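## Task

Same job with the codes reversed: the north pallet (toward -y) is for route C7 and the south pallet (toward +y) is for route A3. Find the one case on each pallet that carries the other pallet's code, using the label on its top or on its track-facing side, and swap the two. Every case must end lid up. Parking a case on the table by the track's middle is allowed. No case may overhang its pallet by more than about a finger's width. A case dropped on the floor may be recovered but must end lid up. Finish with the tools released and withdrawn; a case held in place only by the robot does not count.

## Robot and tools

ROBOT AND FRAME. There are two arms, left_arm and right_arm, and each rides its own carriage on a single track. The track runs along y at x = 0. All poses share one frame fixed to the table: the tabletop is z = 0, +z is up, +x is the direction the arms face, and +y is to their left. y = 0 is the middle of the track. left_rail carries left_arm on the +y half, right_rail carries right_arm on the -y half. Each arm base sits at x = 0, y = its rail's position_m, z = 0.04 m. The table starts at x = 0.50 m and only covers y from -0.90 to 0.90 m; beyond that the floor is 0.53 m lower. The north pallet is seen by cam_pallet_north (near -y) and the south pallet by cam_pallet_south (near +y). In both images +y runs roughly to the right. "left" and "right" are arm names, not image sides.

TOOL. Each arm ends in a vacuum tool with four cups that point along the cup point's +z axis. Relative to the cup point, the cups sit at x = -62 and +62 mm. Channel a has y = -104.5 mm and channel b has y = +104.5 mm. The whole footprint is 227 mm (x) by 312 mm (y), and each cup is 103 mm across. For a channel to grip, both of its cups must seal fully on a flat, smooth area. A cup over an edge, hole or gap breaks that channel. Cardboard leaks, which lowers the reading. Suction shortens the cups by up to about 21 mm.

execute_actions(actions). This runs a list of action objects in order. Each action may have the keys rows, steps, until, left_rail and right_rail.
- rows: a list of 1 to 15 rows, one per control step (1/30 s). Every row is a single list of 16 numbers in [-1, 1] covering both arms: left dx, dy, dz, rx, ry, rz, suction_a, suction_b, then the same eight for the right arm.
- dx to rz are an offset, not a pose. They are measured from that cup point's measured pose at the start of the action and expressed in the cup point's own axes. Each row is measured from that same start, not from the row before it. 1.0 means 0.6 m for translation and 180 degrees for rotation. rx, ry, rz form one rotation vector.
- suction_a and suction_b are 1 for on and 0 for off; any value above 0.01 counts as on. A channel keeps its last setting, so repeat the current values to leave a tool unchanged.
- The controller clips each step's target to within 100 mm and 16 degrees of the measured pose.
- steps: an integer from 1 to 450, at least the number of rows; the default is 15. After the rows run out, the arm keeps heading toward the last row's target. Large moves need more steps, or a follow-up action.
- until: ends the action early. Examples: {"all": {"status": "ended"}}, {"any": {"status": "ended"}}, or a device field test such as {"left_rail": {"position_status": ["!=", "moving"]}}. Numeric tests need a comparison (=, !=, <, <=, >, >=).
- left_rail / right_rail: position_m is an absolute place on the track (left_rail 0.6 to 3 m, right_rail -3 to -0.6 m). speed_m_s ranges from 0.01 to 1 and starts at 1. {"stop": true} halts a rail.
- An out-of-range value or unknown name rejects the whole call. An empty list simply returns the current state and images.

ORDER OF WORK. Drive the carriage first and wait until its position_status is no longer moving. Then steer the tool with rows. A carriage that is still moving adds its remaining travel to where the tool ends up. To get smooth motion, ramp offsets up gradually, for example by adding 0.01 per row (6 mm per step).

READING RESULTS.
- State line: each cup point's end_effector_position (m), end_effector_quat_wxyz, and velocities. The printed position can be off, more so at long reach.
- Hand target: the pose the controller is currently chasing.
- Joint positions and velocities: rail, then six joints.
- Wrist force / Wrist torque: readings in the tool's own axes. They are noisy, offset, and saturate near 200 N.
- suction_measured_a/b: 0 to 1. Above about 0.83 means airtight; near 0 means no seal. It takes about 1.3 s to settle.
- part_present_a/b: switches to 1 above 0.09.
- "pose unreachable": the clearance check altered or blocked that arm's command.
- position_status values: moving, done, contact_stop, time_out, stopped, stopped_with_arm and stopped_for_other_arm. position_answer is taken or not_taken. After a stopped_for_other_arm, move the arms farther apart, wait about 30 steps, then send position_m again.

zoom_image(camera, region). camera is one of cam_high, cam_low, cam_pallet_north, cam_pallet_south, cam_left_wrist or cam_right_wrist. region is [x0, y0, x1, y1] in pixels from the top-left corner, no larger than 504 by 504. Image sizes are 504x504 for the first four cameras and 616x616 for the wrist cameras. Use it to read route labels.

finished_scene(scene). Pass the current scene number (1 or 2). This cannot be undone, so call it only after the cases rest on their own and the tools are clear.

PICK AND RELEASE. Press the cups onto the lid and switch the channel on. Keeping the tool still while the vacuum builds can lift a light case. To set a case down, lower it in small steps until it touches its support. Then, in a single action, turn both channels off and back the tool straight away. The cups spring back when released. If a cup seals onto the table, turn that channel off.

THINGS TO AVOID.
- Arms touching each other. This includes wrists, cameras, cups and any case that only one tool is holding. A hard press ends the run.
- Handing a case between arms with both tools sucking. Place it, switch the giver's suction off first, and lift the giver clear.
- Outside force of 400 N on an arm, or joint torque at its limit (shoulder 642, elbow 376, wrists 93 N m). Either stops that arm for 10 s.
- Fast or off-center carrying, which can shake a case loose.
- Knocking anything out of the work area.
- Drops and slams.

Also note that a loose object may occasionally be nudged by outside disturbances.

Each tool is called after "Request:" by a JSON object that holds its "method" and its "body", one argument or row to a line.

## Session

Request:
{"method": "execute_actions", "body": {
  "actions": []
}}

Scene clock: 0.00 s.
left_arm: end_effector_position=(+0.8497, +2.3534, +0.4397) suction_measured_a=0.01 part_present_a=0 suction_measured_b=0.01 part_present_b=0 end_effector_quat_wxyz=(+0.000, -0.000, +1.000, -0.000) end_effector_velocity=(-0.000, -0.000, +0.000) end_effector_angular_velocity=(+0.000, -0.000, +0.000) | right_arm: end_effector_position=(+0.8494, -2.5824, +0.4404) suction_measured_a=0.00 part_present_a=0 suction_measured_b=0.00 part_present_b=0 end_effector_quat_wxyz=(-0.000, -0.000, +1.000, -0.001) end_effector_velocity=(+0.000, -0.000, -0.000) end_effector_angular_velocity=(+0.000, +0.000, -0.000)
Joint positions: left_arm=[ 2.354 -0.24  -1.498  2.093 -2.165 -1.571  1.331] | right_arm=[-2.583 -0.237 -1.499  2.092 -2.164 -1.572  1.333]
Joint velocities: left_arm=[ 0. -0. -0. -0.  0.  0. -0.] | right_arm=[ 0. -0.  0. -0.  0. -0.  0.]
Wrist force (N, on the end effector, along its own x y z axes, offset not removed): no reading
Wrist torque (N m, same axes, about the end effector's origin, offset not removed): no reading
Hand target (left_arm): +0.850, +2.353, +0.440; +0.000, -0.000, +1.000, -0.000
Hand target (right_arm): +0.849, -2.582, +0.440; -0.000, -0.000, +1.000, -0.001
left_rail: position_m=2.354 position_m_goal=2.354 speed_m_s=1.00 position_status=done position_answer=taken refusals=0
right_rail: position_m=-2.583 position_m_goal=-2.583 speed_m_s=1.00 position_status=done position_answer=taken refusals=0

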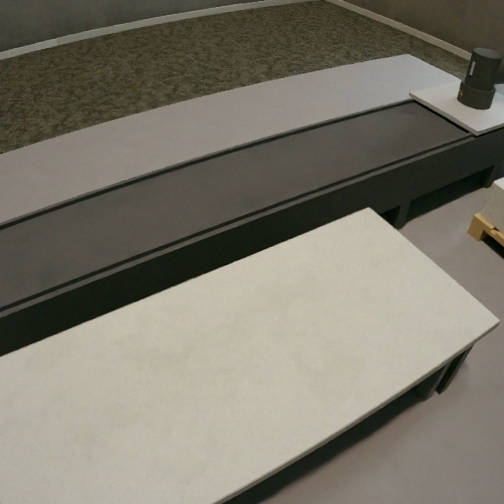

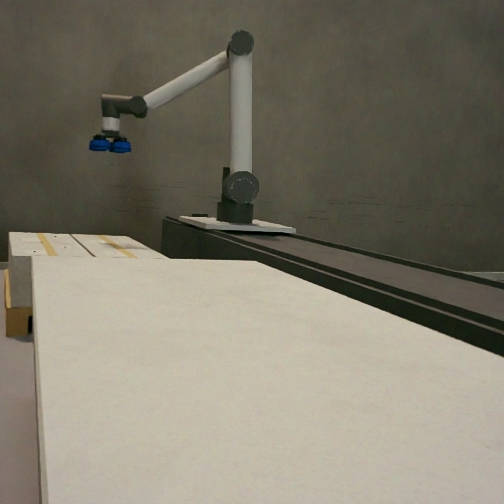

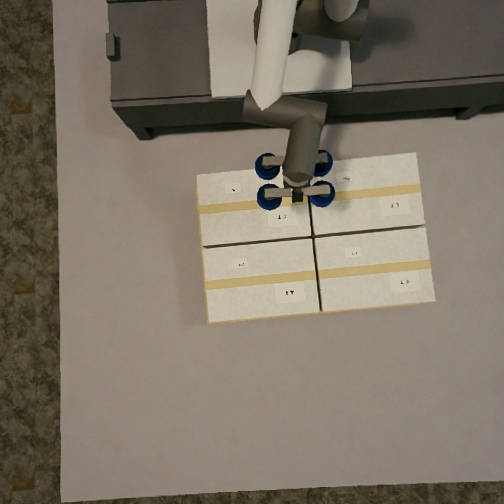

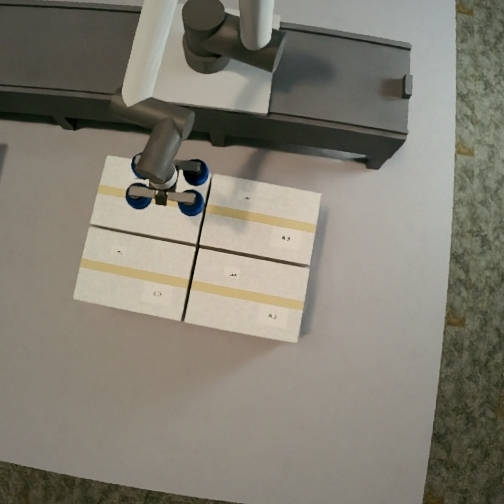

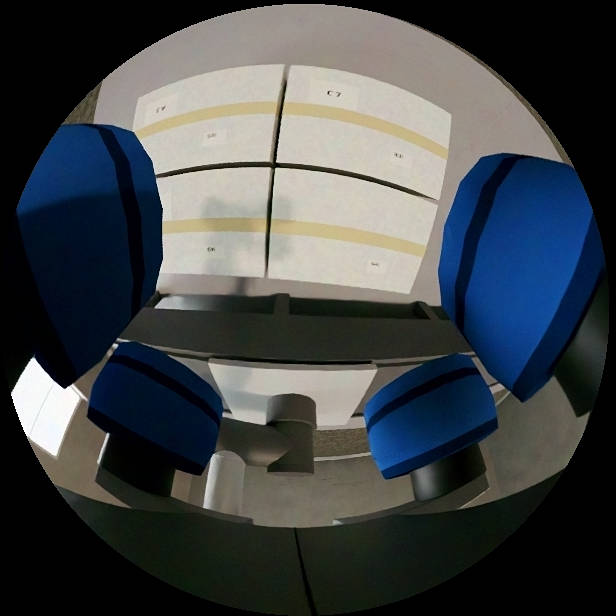

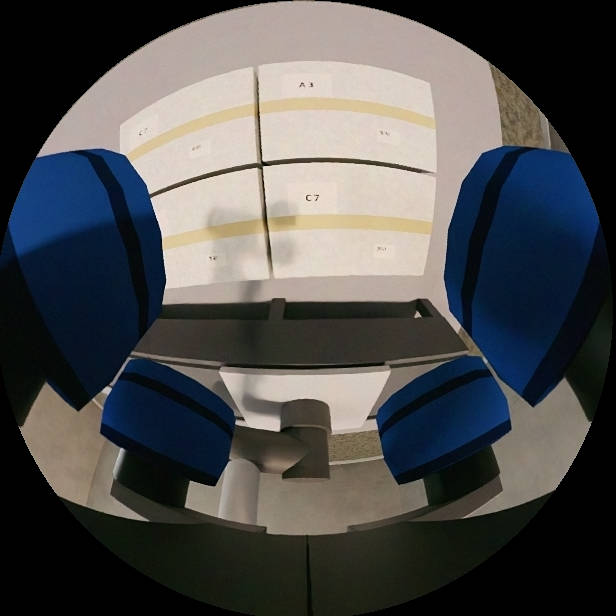

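Request:
{"method": "execute_actions", "body": {
  "actions": [
    {"left_rail":{"position_m":2.145},"right_rail":{"position_m":-2.735},"rows":[[-0.03,0,0.05,0,0,0,0,0,-0.03,0,0.05,0,0,0,0,0],[-0.06,0,0.1,0,0,0,0,0,-0.06,0,0.1,0,0,0,0,0],[-0.544,0,0.92,0,0,0.016,0,0,-0.618,0,0.92,0,0,-0.016,0,0]],"steps":55}
  ]
}}

Request:
{"method": "zoom_image", "body": {
  "camera": "cam_pallet_north",
  "region": [190, 210, 340, 340]
}}

Request:
{"method": "zoom_image", "body": {
  "camera": "cam_pallet_south",
  "region": [60, 210, 210, 340]
}}

Scene clock: 10.13 s.
left_arm: end_effector_position=(+1.1756, +2.1441, -0.1116) suction_measured_a=0.01 part_present_a=0 suction_measured_b=0.01 part_present_b=0 end_effector_quat_wxyz=(+0.000, +0.025, +1.000, -0.000) end_effector_velocity=(+0.004, -0.000, -0.003) end_effector_angular_velocity=(-0.000, +0.000, -0.000) | right_arm: end_effector_position=(+1.2200, -2.7337, -0.1105) suction_measured_a=0.00 part_present_a=0 suction_measured_b=0.00 part_present_b=0 end_effector_quat_wxyz=(-0.000, -0.025, +1.000, -0.001) end_effector_velocity=(+0.006, -0.000, -0.005) end_effector_angular_velocity=(+0.000, +0.000, -0.000)
Joint positions: left_arm=[ 2.145 -0.173 -0.689  1.784 -2.666 -1.571  1.448] | right_arm=[-2.735 -0.164 -0.665  1.71  -2.616 -1.572  1.356]
Joint velocities: left_arm=[ 0.     0.     0.006 -0.007  0.001 -0.     0.   ] | right_arm=[ 0.     0.001  0.009 -0.011  0.003 -0.     0.001]
Wrist force (N, on the end effector, along its own x y z axes, offset not removed): left_arm=[-8.2 -5.5 -4.6] | right_arm=[1.2 -1.8 -0.6]
Wrist torque (N m, same axes, about the end effector's origin, offset not removed): left_arm=[-1.04 1.63 -0.57] | right_arm=[0.02 0.47 -0.05]
Hand target (left_arm): +1.176, +2.144, -0.112; +0.000, +0.025, +1.000, -0.000
Hand target (right_arm): +1.221, -2.734, -0.111; -0.000, -0.025, +1.000, -0.001
Off the commanded pose (left_arm): 0.001 m, 0 deg.
Off the commanded pose (right_arm): 0.002 m, 0 deg.
left_rail: position_m=2.145 position_m_goal=2.145 speed_m_s=1.00 position_status=done position_answer=taken refusals=0
right_rail: position_m=-2.735 position_m_goal=-2.735 speed_m_s=1.00 position_status=done position_answer=taken refusals=0

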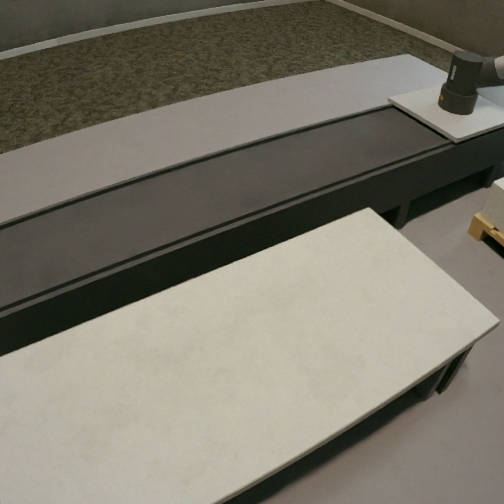

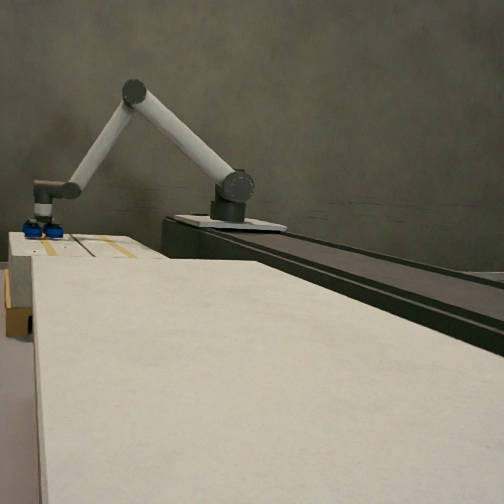

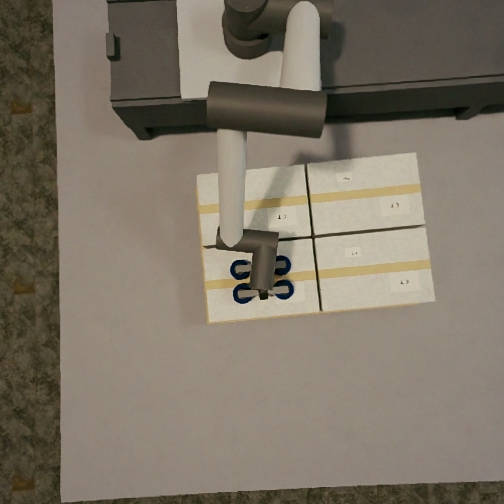

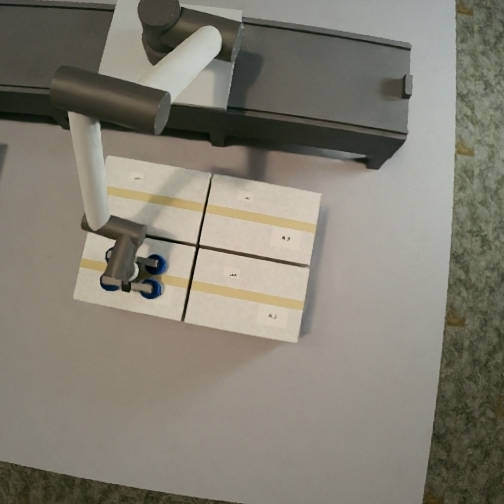

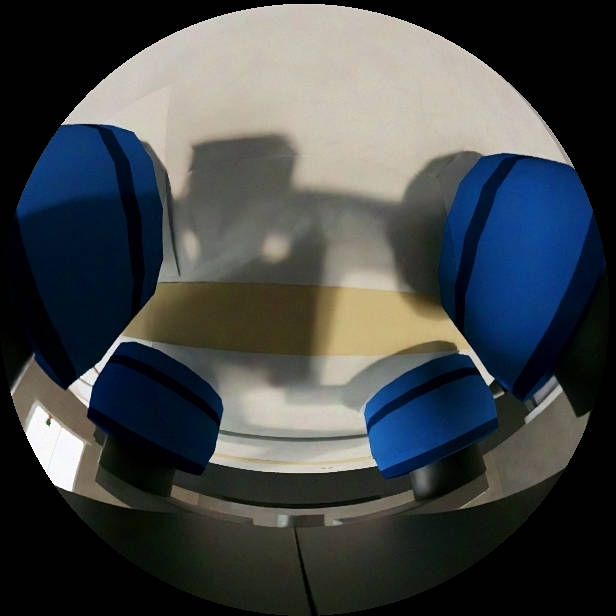

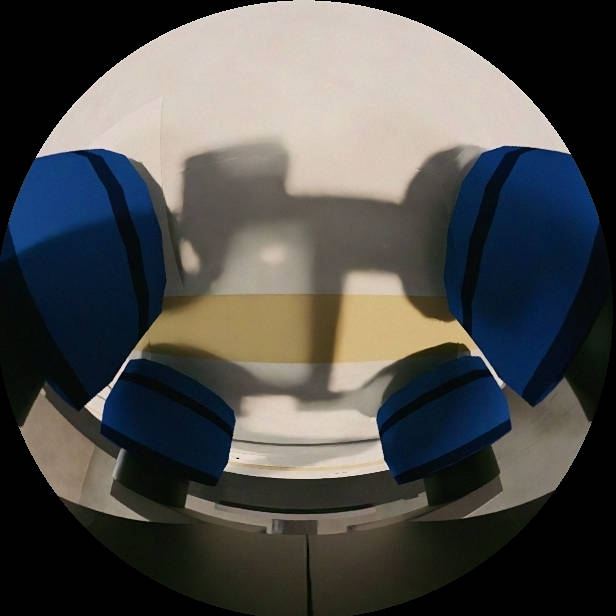

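Region (190, 210, 340, 340) of cam_pallet_north's 504x504 image, scaled by 3.360, with more detail than that image has; it fills the top 437 rows of this view, and the rest is white.

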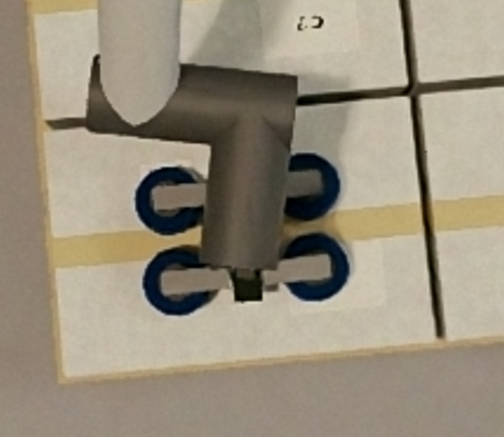

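Region (60, 210, 210, 340) of cam_pallet_south's 504x504 image, scaled by 3.360, with more detail than that image has; it fills the top 437 rows of this view, and the rest is white.

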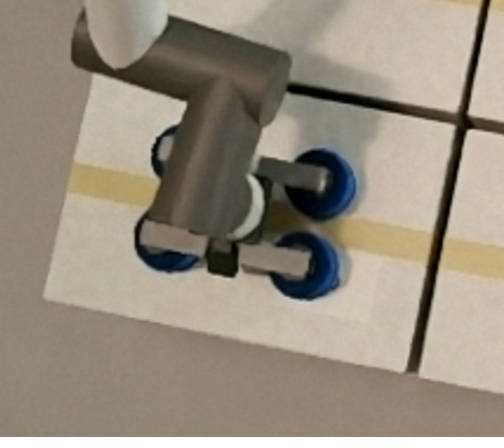

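Request:
{"method": "execute_actions", "body": {
  "actions": [
    {"rows":[[0,0,0.012,0,0,0,1,1,0,0,0.012,0,0,0,1,1],[0,0,0.024,0,0,0,1,1,0,0,0.024,0,0,0,1,1],[0,0,0.036,0,0,0,1,1,0,0,0.036,0,0,0,1,1]],"steps":15}
  ]
}}

Scene clock: 17.40 s.
left_arm: end_effector_position=(+1.1758, +2.1441, -0.1325) suction_measured_a=0.69 part_present_a=1 suction_measured_b=0.70 part_present_b=1 end_effector_quat_wxyz=(+0.000, +0.025, +1.000, -0.000) end_effector_velocity=(-0.002, +0.008, -0.006) end_effector_angular_velocity=(+0.020, +0.006, +0.002) | right_arm: end_effector_position=(+1.2200, -2.7338, -0.1316) suction_measured_a=0.81 part_present_a=1 suction_measured_b=0.81 part_present_b=1 end_effector_quat_wxyz=(-0.000, -0.025, +1.000, -0.001) end_effector_velocity=(+0.001, -0.001, -0.004) end_effector_angular_velocity=(-0.005, -0.004, +0.000)
Joint positions: left_arm=[ 2.145 -0.173 -0.667  1.78  -2.685 -1.571  1.448] | right_arm=[-2.735 -0.164 -0.643  1.706 -2.633 -1.572  1.356]
Joint velocities: left_arm=[0.    0.002 0.004 0.    0.005 0.019 0.001] | right_arm=[ 0.     0.     0.005 -0.001 -0.008 -0.004  0.   ]
Wrist force (N, on the end effector, along its own x y z axes, offset not removed): left_arm=[-19.5 28.0 5.5] | right_arm=[4.9 -23.5 12.3]
Wrist torque (N m, same axes, about the end effector's origin, offset not removed): left_arm=[-6.52 0.82 -2.21] | right_arm=[-3.96 0.47 0.86]
Hand target (left_arm): +1.176, +2.144, -0.133; +0.000, +0.025, +1.000, -0.000
Hand target (right_arm): +1.220, -2.734, -0.132; -0.000, -0.025, +1.000, -0.001
Off the commanded pose (left_arm): 0.001 m, 0 deg.
Off the commanded pose (right_arm): 0.001 m, 0 deg.
left_rail: position_m=2.145 position_m_goal=2.145 speed_m_s=1.00 position_status=done position_answer=taken refusals=0
right_rail: position_m=-2.735 position_m_goal=-2.735 speed_m_s=1.00 position_status=done position_answer=taken refusals=0

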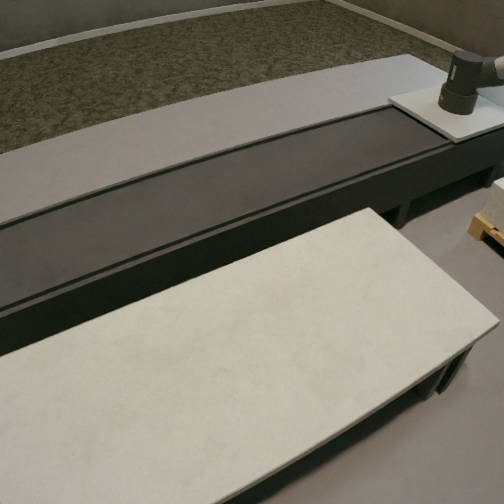

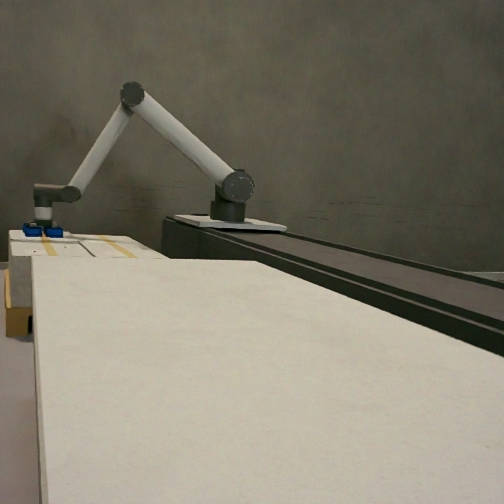

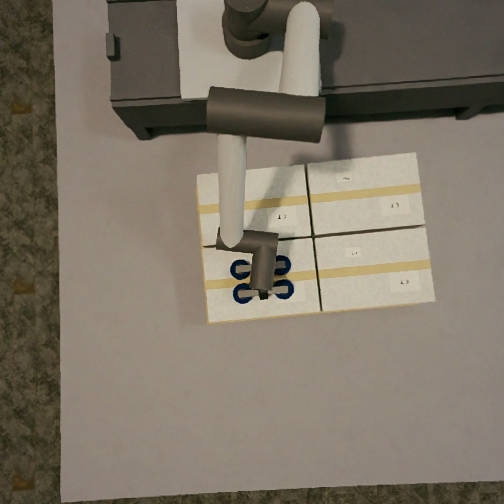

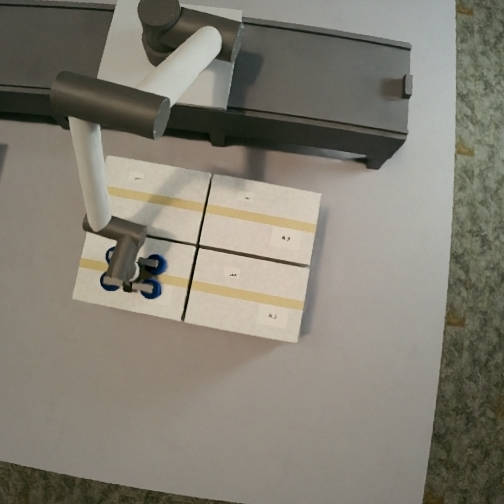

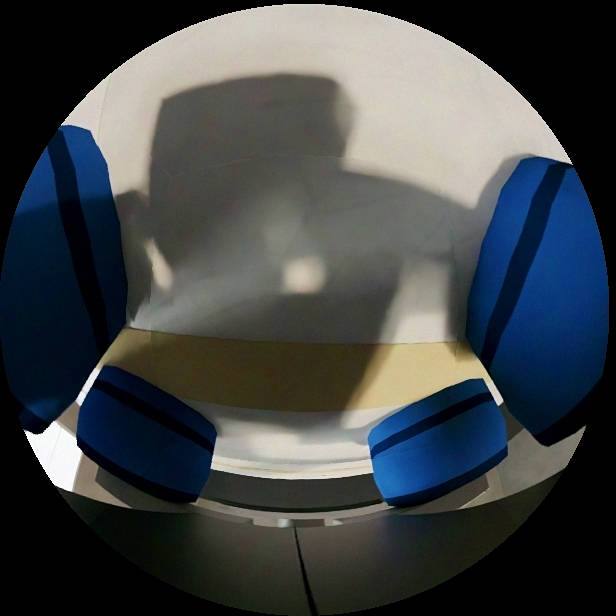

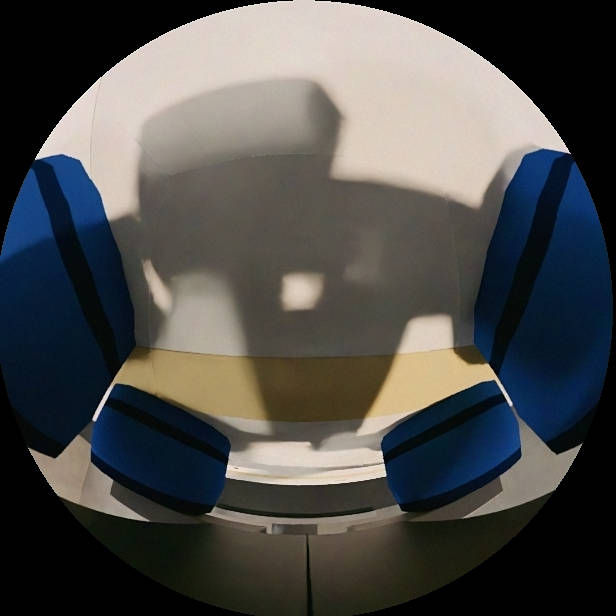

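Request:
{"method": "execute_actions", "body": {
  "actions": [
    {"rows":[[0,0,-0.01,0,0,0,1,1,0,0,-0.01,0,0,0,1,1],[0,0,-0.025,0,0,0,1,1,0,0,-0.025,0,0,0,1,1],[0,0,-0.045,0,0,0,1,1,0,0,-0.045,0,0,0,1,1],[0,0,-0.07,0,0,0,1,1,0,0,-0.07,0,0,0,1,1],[0,0,-0.1,0,0,0,1,1,0,0,-0.1,0,0,0,1,1],[0,0,-0.14,0,0,0,1,1,0,0,-0.14,0,0,0,1,1],[0,0,-0.18,0,0,0,1,1,0,0,-0.18,0,0,0,1,1],[0,0,-0.72,0,0,0,1,1,0,0,-0.72,0,0,0,1,1]],"steps":36},
    {"left_rail":{"position_m":0.6},"right_rail":{"position_m":-2.2},"rows":[[0.01,-0.03,-0.01,0,0,0,1,1,0.02,0.03,-0.02,0,0,0,1,1],[0.03,-0.07,-0.01,0,0,0,1,1,0.05,0.07,-0.05,0,0,0,1,1],[0.33,-0.9,-0.01,0,0,-0.016,1,1,0.4,0.8,-0.4,0,0,0.016,1,1]],"steps":30},
    {"rows":[[0.25,-0.8,0,0,0,0,1,1,0.25,0.9,-0.15,0,0,0,1,1]],"steps":42}
  ]
}}

Scene clock: 30.33 s.
left_arm: end_effector_position=(+0.8365, -0.3130, +0.3001) suction_measured_a=0.99 part_present_a=1 suction_measured_b=0.99 part_present_b=1 end_effector_quat_wxyz=(+0.000, +0.001, +1.000, -0.001) end_effector_velocity=(-0.001, -0.006, +0.000) end_effector_angular_velocity=(-0.000, +0.000, -0.000) | right_arm: end_effector_position=(+0.8510, -1.2816, +0.5814) suction_measured_a=0.89 part_present_a=1 suction_measured_b=0.89 part_present_b=1 end_effector_quat_wxyz=(+0.002, -0.002, +1.000, +0.000) end_effector_velocity=(+0.001, +0.015, +0.003) end_effector_angular_velocity=(-0.002, +0.002, -0.002)
Joint positions: left_arm=[ 0.6   -0.992 -1.004  1.61  -2.178 -1.572  0.581] | right_arm=[-2.2    0.663 -1.126  1.383 -1.831 -1.573  2.23 ]
Joint velocities: left_arm=[ 0.    -0.003  0.003 -0.006  0.003 -0.    -0.002] | right_arm=[ 0.     0.009  0.014 -0.025  0.014 -0.     0.011]
Wrist force (N, on the end effector, along its own x y z axes, offset not removed): left_arm=[-6.3 6.1 7.9] | right_arm=[2.5 3.5 10.2]
Wrist torque (N m, same axes, about the end effector's origin, offset not removed): left_arm=[-5.33 0.99 -0.43] | right_arm=[-5.77 -0.09 0.04]
Hand target (left_arm): +0.836, -0.314, +0.300; +0.000, +0.001, +1.000, -0.001
Hand target (right_arm): +0.851, -1.280, +0.582; +0.002, -0.001, +1.000, +0.000
Off the commanded pose (left_arm): 0.001 m, 0 deg.
Off the commanded pose (right_arm): 0.002 m, 0 deg.
left_rail: position_m=0.600 position_m_goal=0.600 speed_m_s=1.00 position_status=done position_answer=taken refusals=0
right_rail: position_m=-2.200 position_m_goal=-2.200 speed_m_s=1.00 position_status=done position_answer=taken refusals=0

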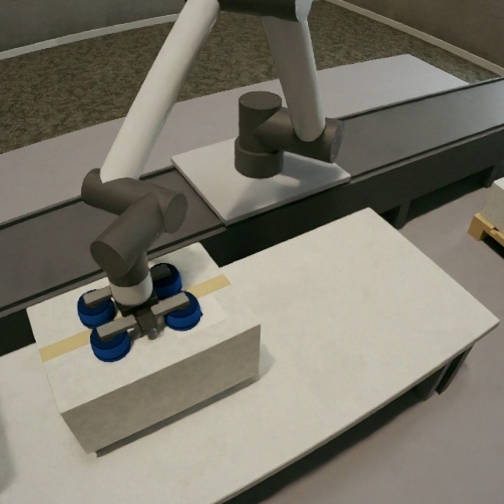

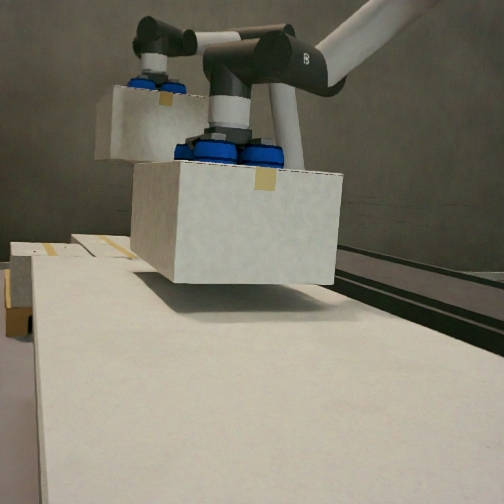

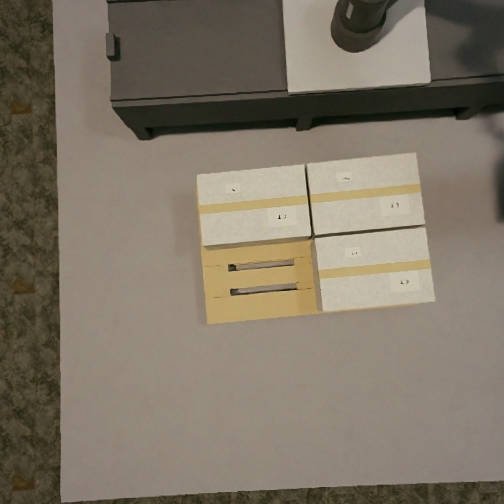

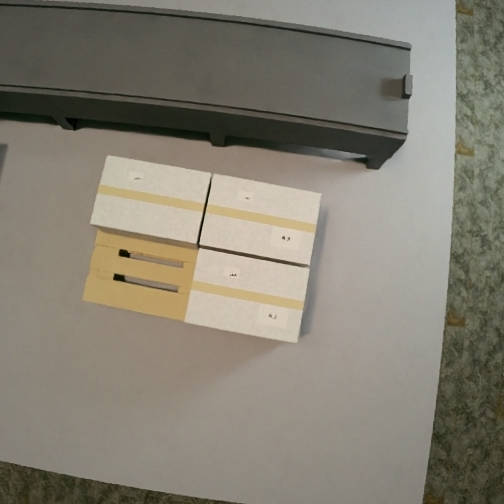

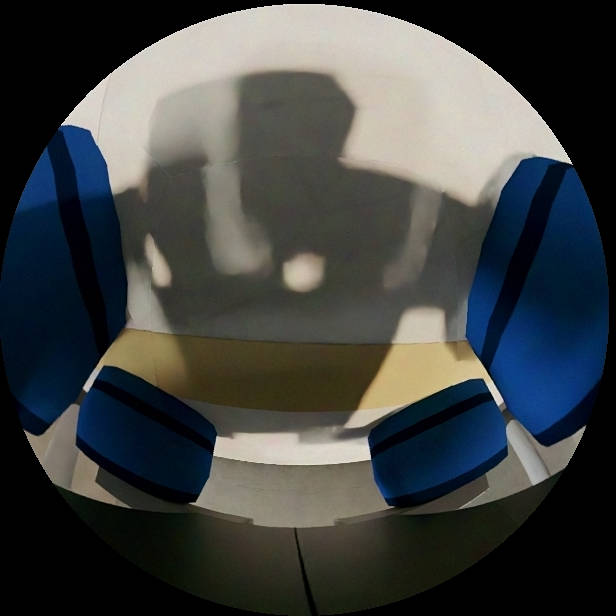

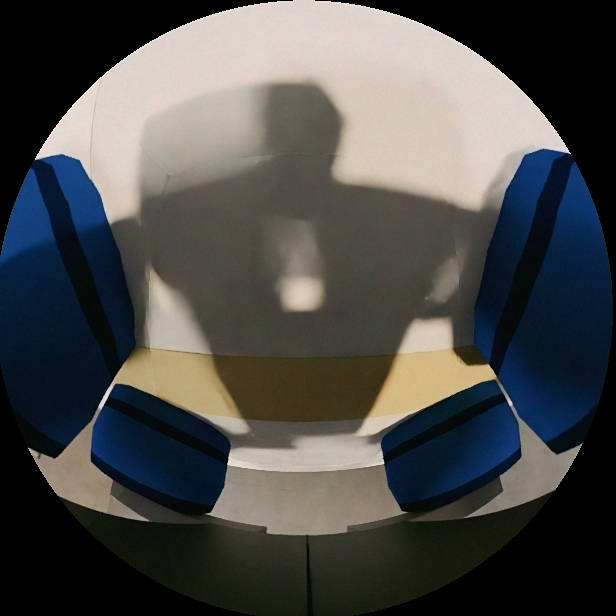

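Request:
{"method": "execute_actions", "body": {
  "actions": [
    {"rows":[[0,0,0.02,0,0,0,1,1,0.01,0.02,0.02,0,0,0,1,1],[0,0,0.04,0,0,0,1,1,0.024,0.047,0.05,0,0.0013,0.001,1,1],[0,0,0.06,0,0,0,1,1,0.024,0.047,0.05,0,0.0013,0.001,1,1],[0,0,0.08,0,0,0,1,1,0.024,0.047,0.05,0,0.0013,0.001,1,1],[0,0,0.094,0,0,0,1,1,0.024,0.047,0.05,0,0.0013,0.001,1,1]],"steps":20}
  ]
}}

Request:
{"method": "zoom_image", "body": {
  "camera": "cam_low",
  "region": [120, 250, 240, 330]
}}

Scene clock: 38.47 s.
left_arm: end_effector_position=(+0.8365, -0.3131, +0.2443) suction_measured_a=0.99 part_present_a=1 suction_measured_b=0.99 part_present_b=1 end_effector_quat_wxyz=(+0.000, +0.001, +1.000, -0.001) end_effector_velocity=(+0.000, -0.000, -0.004) end_effector_angular_velocity=(-0.000, -0.001, -0.000) | right_arm: end_effector_position=(+0.8367, -1.2535, +0.5516) suction_measured_a=0.89 part_present_a=1 suction_measured_b=0.89 part_present_b=1 end_effector_quat_wxyz=(-0.000, +0.000, +1.000, +0.000) end_effector_velocity=(-0.001, +0.001, -0.001) end_effector_angular_velocity=(+0.000, +0.000, -0.000)
Joint positions: left_arm=[ 0.6   -0.992 -0.965  1.635 -2.242 -1.572  0.581] | right_arm=[-2.2    0.687 -1.103  1.389 -1.857 -1.57   2.258]
Joint velocities: left_arm=[ 0.     0.     0.003  0.002 -0.005  0.     0.   ] | right_arm=[ 0.     0.001  0.001  0.    -0.001  0.     0.001]
Wrist force (N, on the end effector, along its own x y z axes, offset not removed): left_arm=[-6.5 -4.8 7.7] | right_arm=[0.5 1.0 10.6]
Wrist torque (N m, same axes, about the end effector's origin, offset not removed): left_arm=[-6.83 0.62 -0.35] | right_arm=[-5.79 0.34 -0.05]
Hand target (left_arm): +0.836, -0.313, +0.244; +0.000, +0.001, +1.000, -0.001
Hand target (right_arm): +0.837, -1.253, +0.551; -0.000, +0.000, +1.000, +0.000
Off the commanded pose (left_arm): 0.001 m, 0 deg.
Off the commanded pose (right_arm): 0.000 m, 0 deg.
left_rail: position_m=0.600 position_m_goal=0.600 speed_m_s=1.00 position_status=done position_answer=taken refusals=0
right_rail: position_m=-2.200 position_m_goal=-2.200 speed_m_s=1.00 position_status=done position_answer=taken refusals=0

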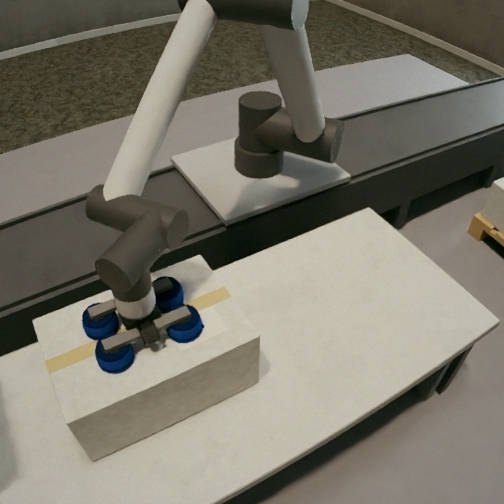

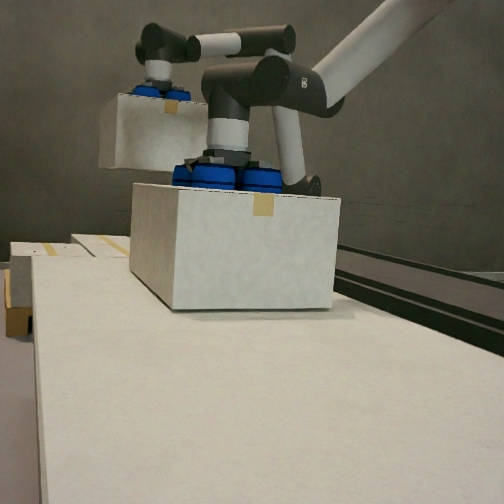

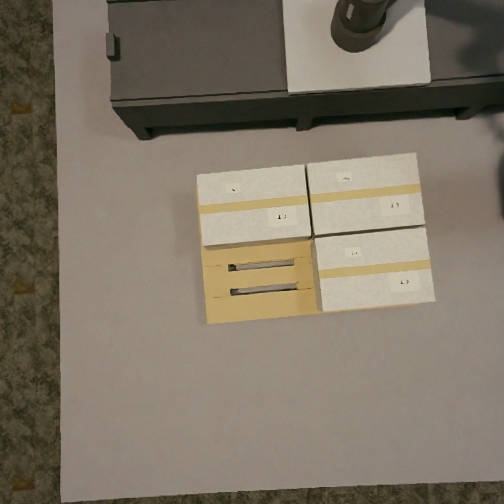

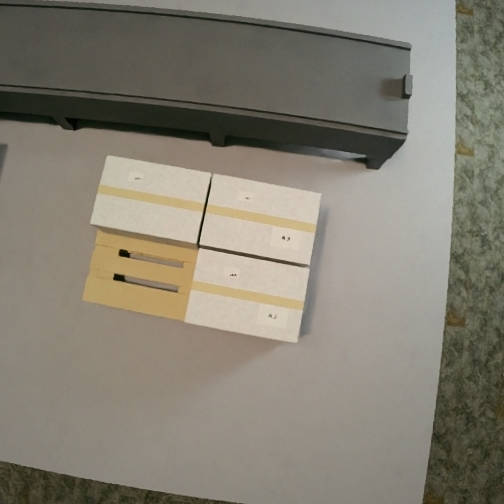

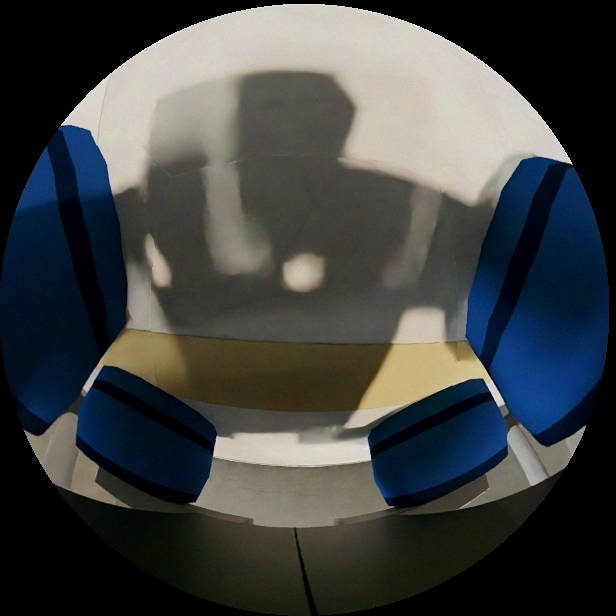

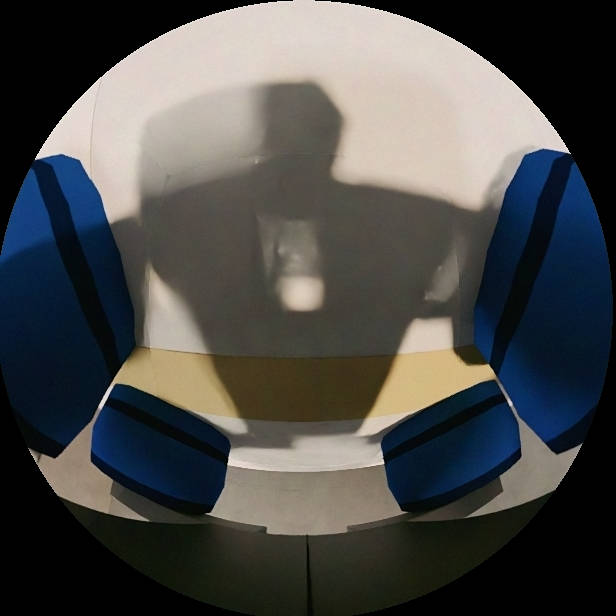

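Region (120, 250, 240, 330) of cam_low's 504x504 image, scaled by 4.200, with more detail than that image has.

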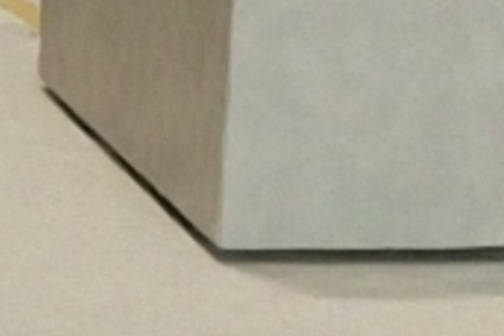

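Request:
{"method": "execute_actions", "body": {
  "actions": [
    {"rows":[[0,0,0.009,0,0,0,1,1,0,0,0,0,0,0,1,1]],"steps":11},
    {"rows":[[0,0,0,0,0,0,0,0,0,0,0,0,0,0,1,1],[0,0,-0.004,0,0,0,0,0,0,0,0,0,0,0,1,1],[0,0,-0.008,0,0,0,0,0,0,0,0,0,0,0,1,1],[0,0,-0.014,0,0,0,0,0,0,0,0,0,0,0,1,1],[0,0,-0.02,0,0,0,0,0,0,0,0,0,0,0,1,1],[0,0,-0.03,0,0,0,0,0,0,0,0,0,0,0,1,1],[0,0,-0.04,0,0,0,0,0,0,0,0,0,0,0,1,1],[0,0,-0.06,0,0,0,0,0,0,0,0,0,0,0,1,1],[-0.008,0,-0.1,0,0,0,0,0,0,0,0,0,0,0,1,1]],"steps":18},
    {"left_rail":{"position_m":2.2},"steps":6},
    {"right_rail":{"position_m":-0.6},"steps":90,"until":{"all":{"status":"ended"}}}
  ]
}}

Scene clock: 52.37 s.
left_arm: end_effector_position=(+0.8413, +1.2870, +0.2993) suction_measured_a=0.01 part_present_a=0 suction_measured_b=0.01 part_present_b=0 end_effector_quat_wxyz=(+0.000, +0.001, +1.000, -0.001) end_effector_velocity=(+0.000, -0.000, -0.000) end_effector_angular_velocity=(+0.000, +0.000, -0.000) | right_arm: end_effector_position=(+0.8366, +0.3468, +0.5513) suction_measured_a=0.89 part_present_a=1 suction_measured_b=0.89 part_present_b=1 end_effector_quat_wxyz=(-0.000, +0.000, +1.000, +0.000) end_effector_velocity=(+0.002, -0.005, -0.001) end_effector_angular_velocity=(-0.008, -0.001, -0.002)
Joint positions: left_arm=[ 2.2   -0.989 -1.     1.604 -2.177 -1.572  0.584] | right_arm=[-0.6    0.687 -1.103  1.389 -1.857 -1.57   2.258]
Joint velocities: left_arm=[ 0.  0.  0. -0.  0. -0.  0.] | right_arm=[ 0.    -0.002 -0.001  0.002  0.003 -0.007 -0.   ]
Wrist force (N, on the end effector, along its own x y z axes, offset not removed): left_arm=[-13.4 10.7 7.3] | right_arm=[5.3 3.5 3.8]
Wrist torque (N m, same axes, about the end effector's origin, offset not removed): left_arm=[1.31 2.13 -0.40] | right_arm=[-6.16 0.39 0.07]
Hand target (left_arm): +0.841, +1.287, +0.299; +0.000, +0.001, +1.000, -0.001
Hand target (right_arm): +0.837, +0.347, +0.551; -0.000, +0.000, +1.000, +0.000
Off the commanded pose (left_arm): 0.000 m, 0 deg.
Off the commanded pose (right_arm): 0.000 m, 0 deg.
left_rail: position_m=2.200 position_m_goal=2.200 speed_m_s=1.00 position_status=done position_answer=taken refusals=0
right_rail: position_m=-0.600 position_m_goal=-0.600 speed_m_s=1.00 position_status=done position_answer=taken refusals=0

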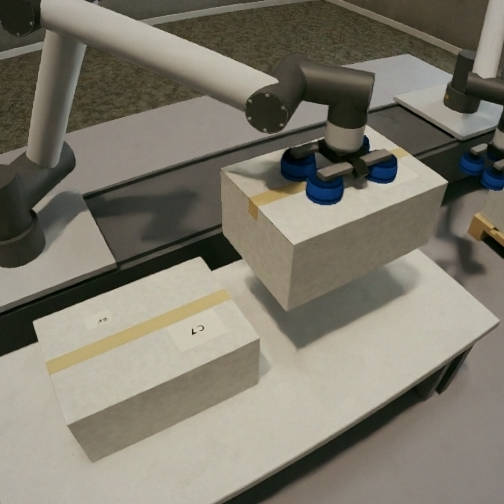

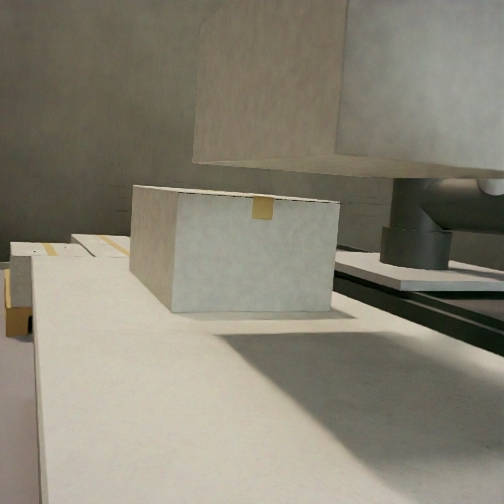

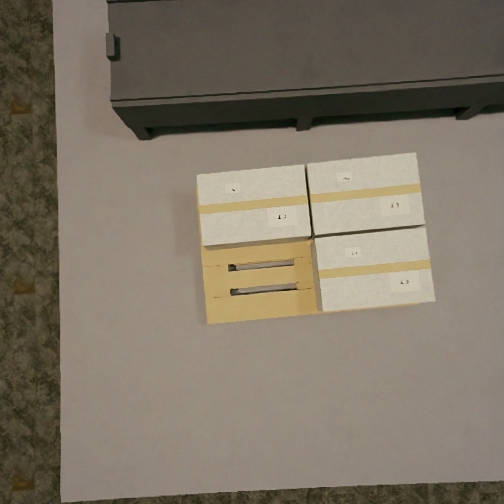

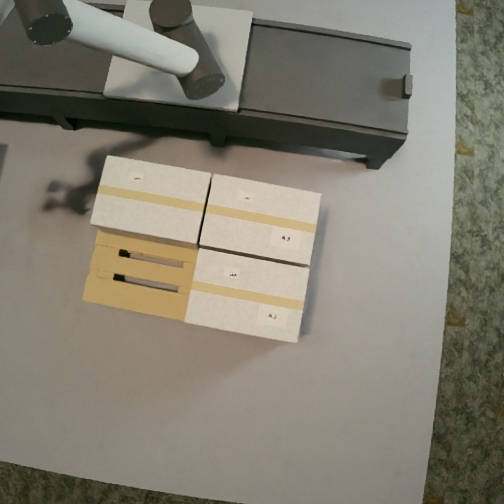

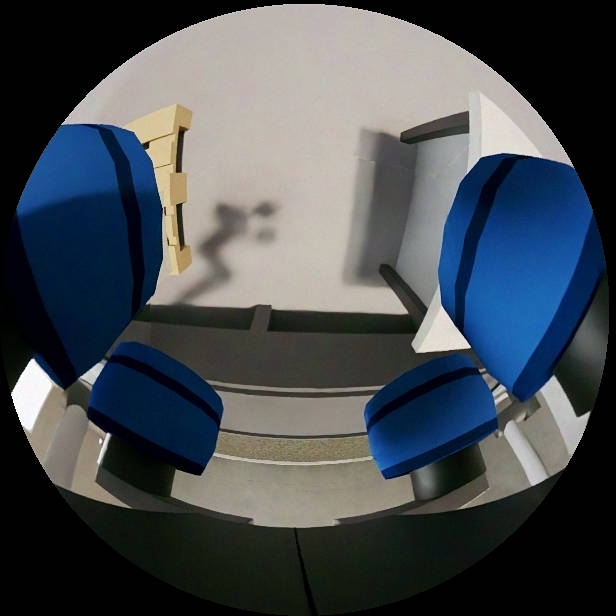

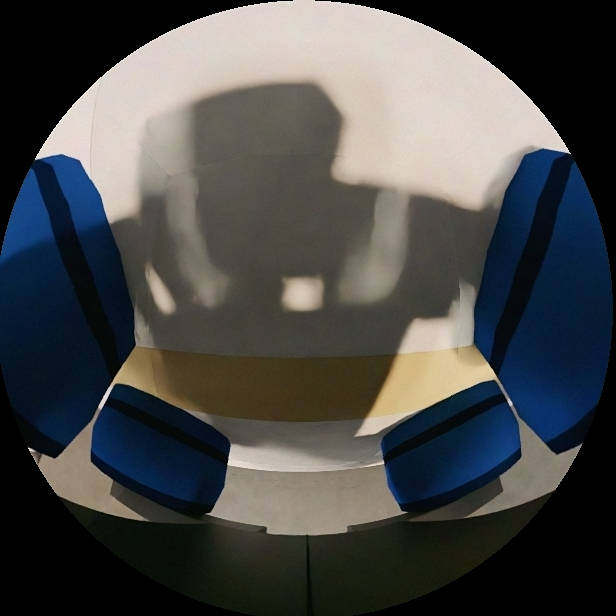

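Request:
{"method": "execute_actions", "body": {
  "actions": [
    {"rows":[[0,0,0,0,0,0,0,0,0,0,0.03,0,0,0,1,1],[0,0,0,0,0,0,0,0,0,0,0.07,0,0,0,1,1],[0,0,0,0,0,0,0,0,0,0,0.12,0,0,0,1,1],[0.005,0,0,0,0,0,0,0,0,0,0.512,0,0,0,1,1]],"steps":35}
  ]
}}

Scene clock: 58.40 s.
left_arm: end_effector_position=(+0.8383, +1.2870, +0.2992) suction_measured_a=0.01 part_present_a=0 suction_measured_b=0.01 part_present_b=0 end_effector_quat_wxyz=(+0.000, +0.001, +1.000, -0.001) end_effector_velocity=(-0.000, +0.000, +0.000) end_effector_angular_velocity=(-0.000, -0.000, -0.000) | right_arm: end_effector_position=(+0.8363, +0.3473, +0.2446) suction_measured_a=0.89 part_present_a=1 suction_measured_b=0.89 part_present_b=1 end_effector_quat_wxyz=(-0.000, +0.000, +1.000, +0.000) end_effector_velocity=(+0.000, +0.000, -0.003) end_effector_angular_velocity=(+0.000, -0.000, -0.000)
Joint positions: left_arm=[ 2.2   -0.991 -1.002  1.608 -2.179 -1.572  0.582] | right_arm=[-0.6    0.688 -0.941  1.59  -2.219 -1.57   2.258]
Joint velocities: left_arm=[ 0. -0. -0.  0. -0.  0. -0.] | right_arm=[ 0.     0.     0.003  0.001 -0.003  0.     0.   ]
Wrist force (N, on the end effector, along its own x y z axes, offset not removed): left_arm=[-12.0 -1.2 1.0] | right_arm=[1.4 0.9 10.9]
Wrist torque (N m, same axes, about the end effector's origin, offset not removed): left_arm=[-0.31 2.14 -0.61] | right_arm=[-5.71 0.13 -0.03]
Hand target (left_arm): +0.838, +1.287, +0.299; +0.000, +0.001, +1.000, -0.001
Hand target (right_arm): +0.836, +0.347, +0.244; -0.000, +0.000, +1.000, +0.000
Off the commanded pose (left_arm): 0.000 m, 0 deg.
Off the commanded pose (right_arm): 0.001 m, 0 deg.
left_rail: position_m=2.200 position_m_goal=2.200 speed_m_s=1.00 position_status=done position_answer=taken refusals=0
right_rail: position_m=-0.600 position_m_goal=-0.600 speed_m_s=1.00 position_status=done position_answer=taken refusals=0

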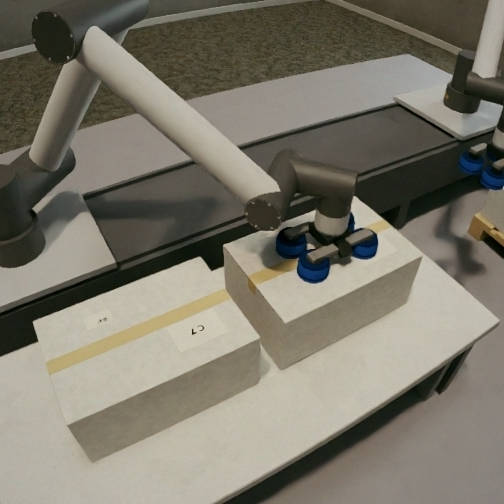

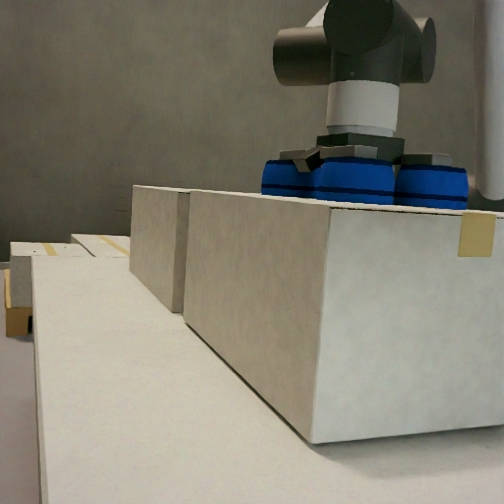

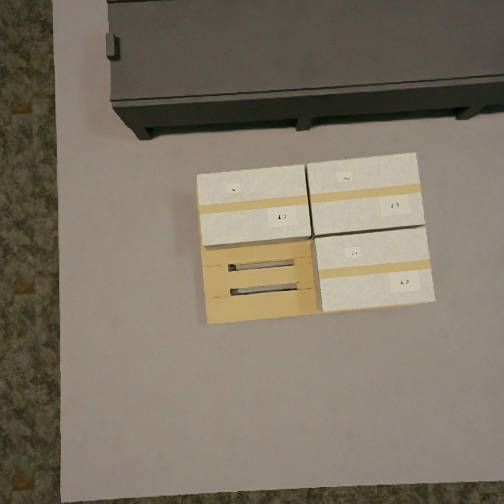

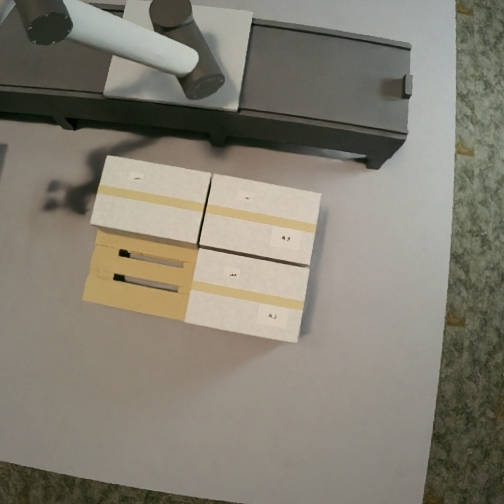

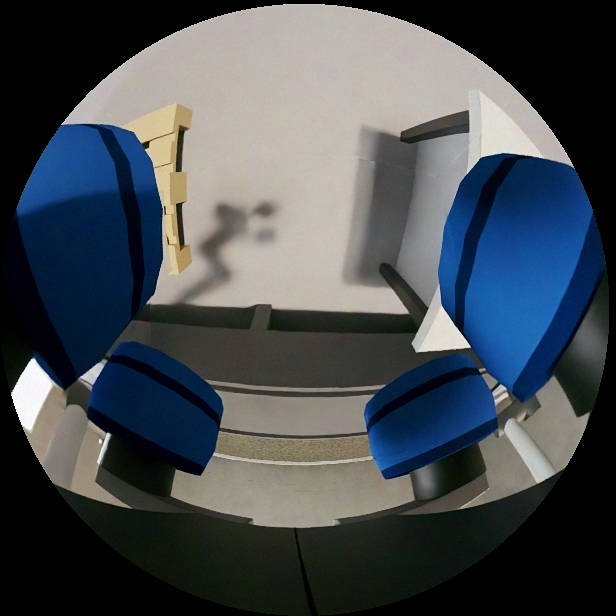

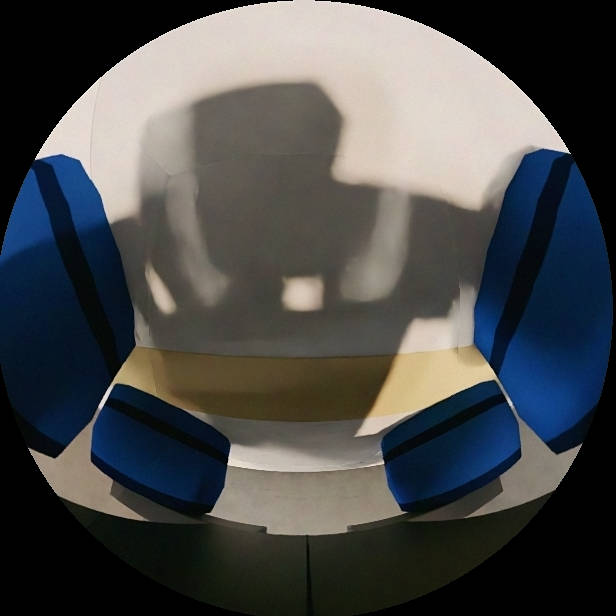

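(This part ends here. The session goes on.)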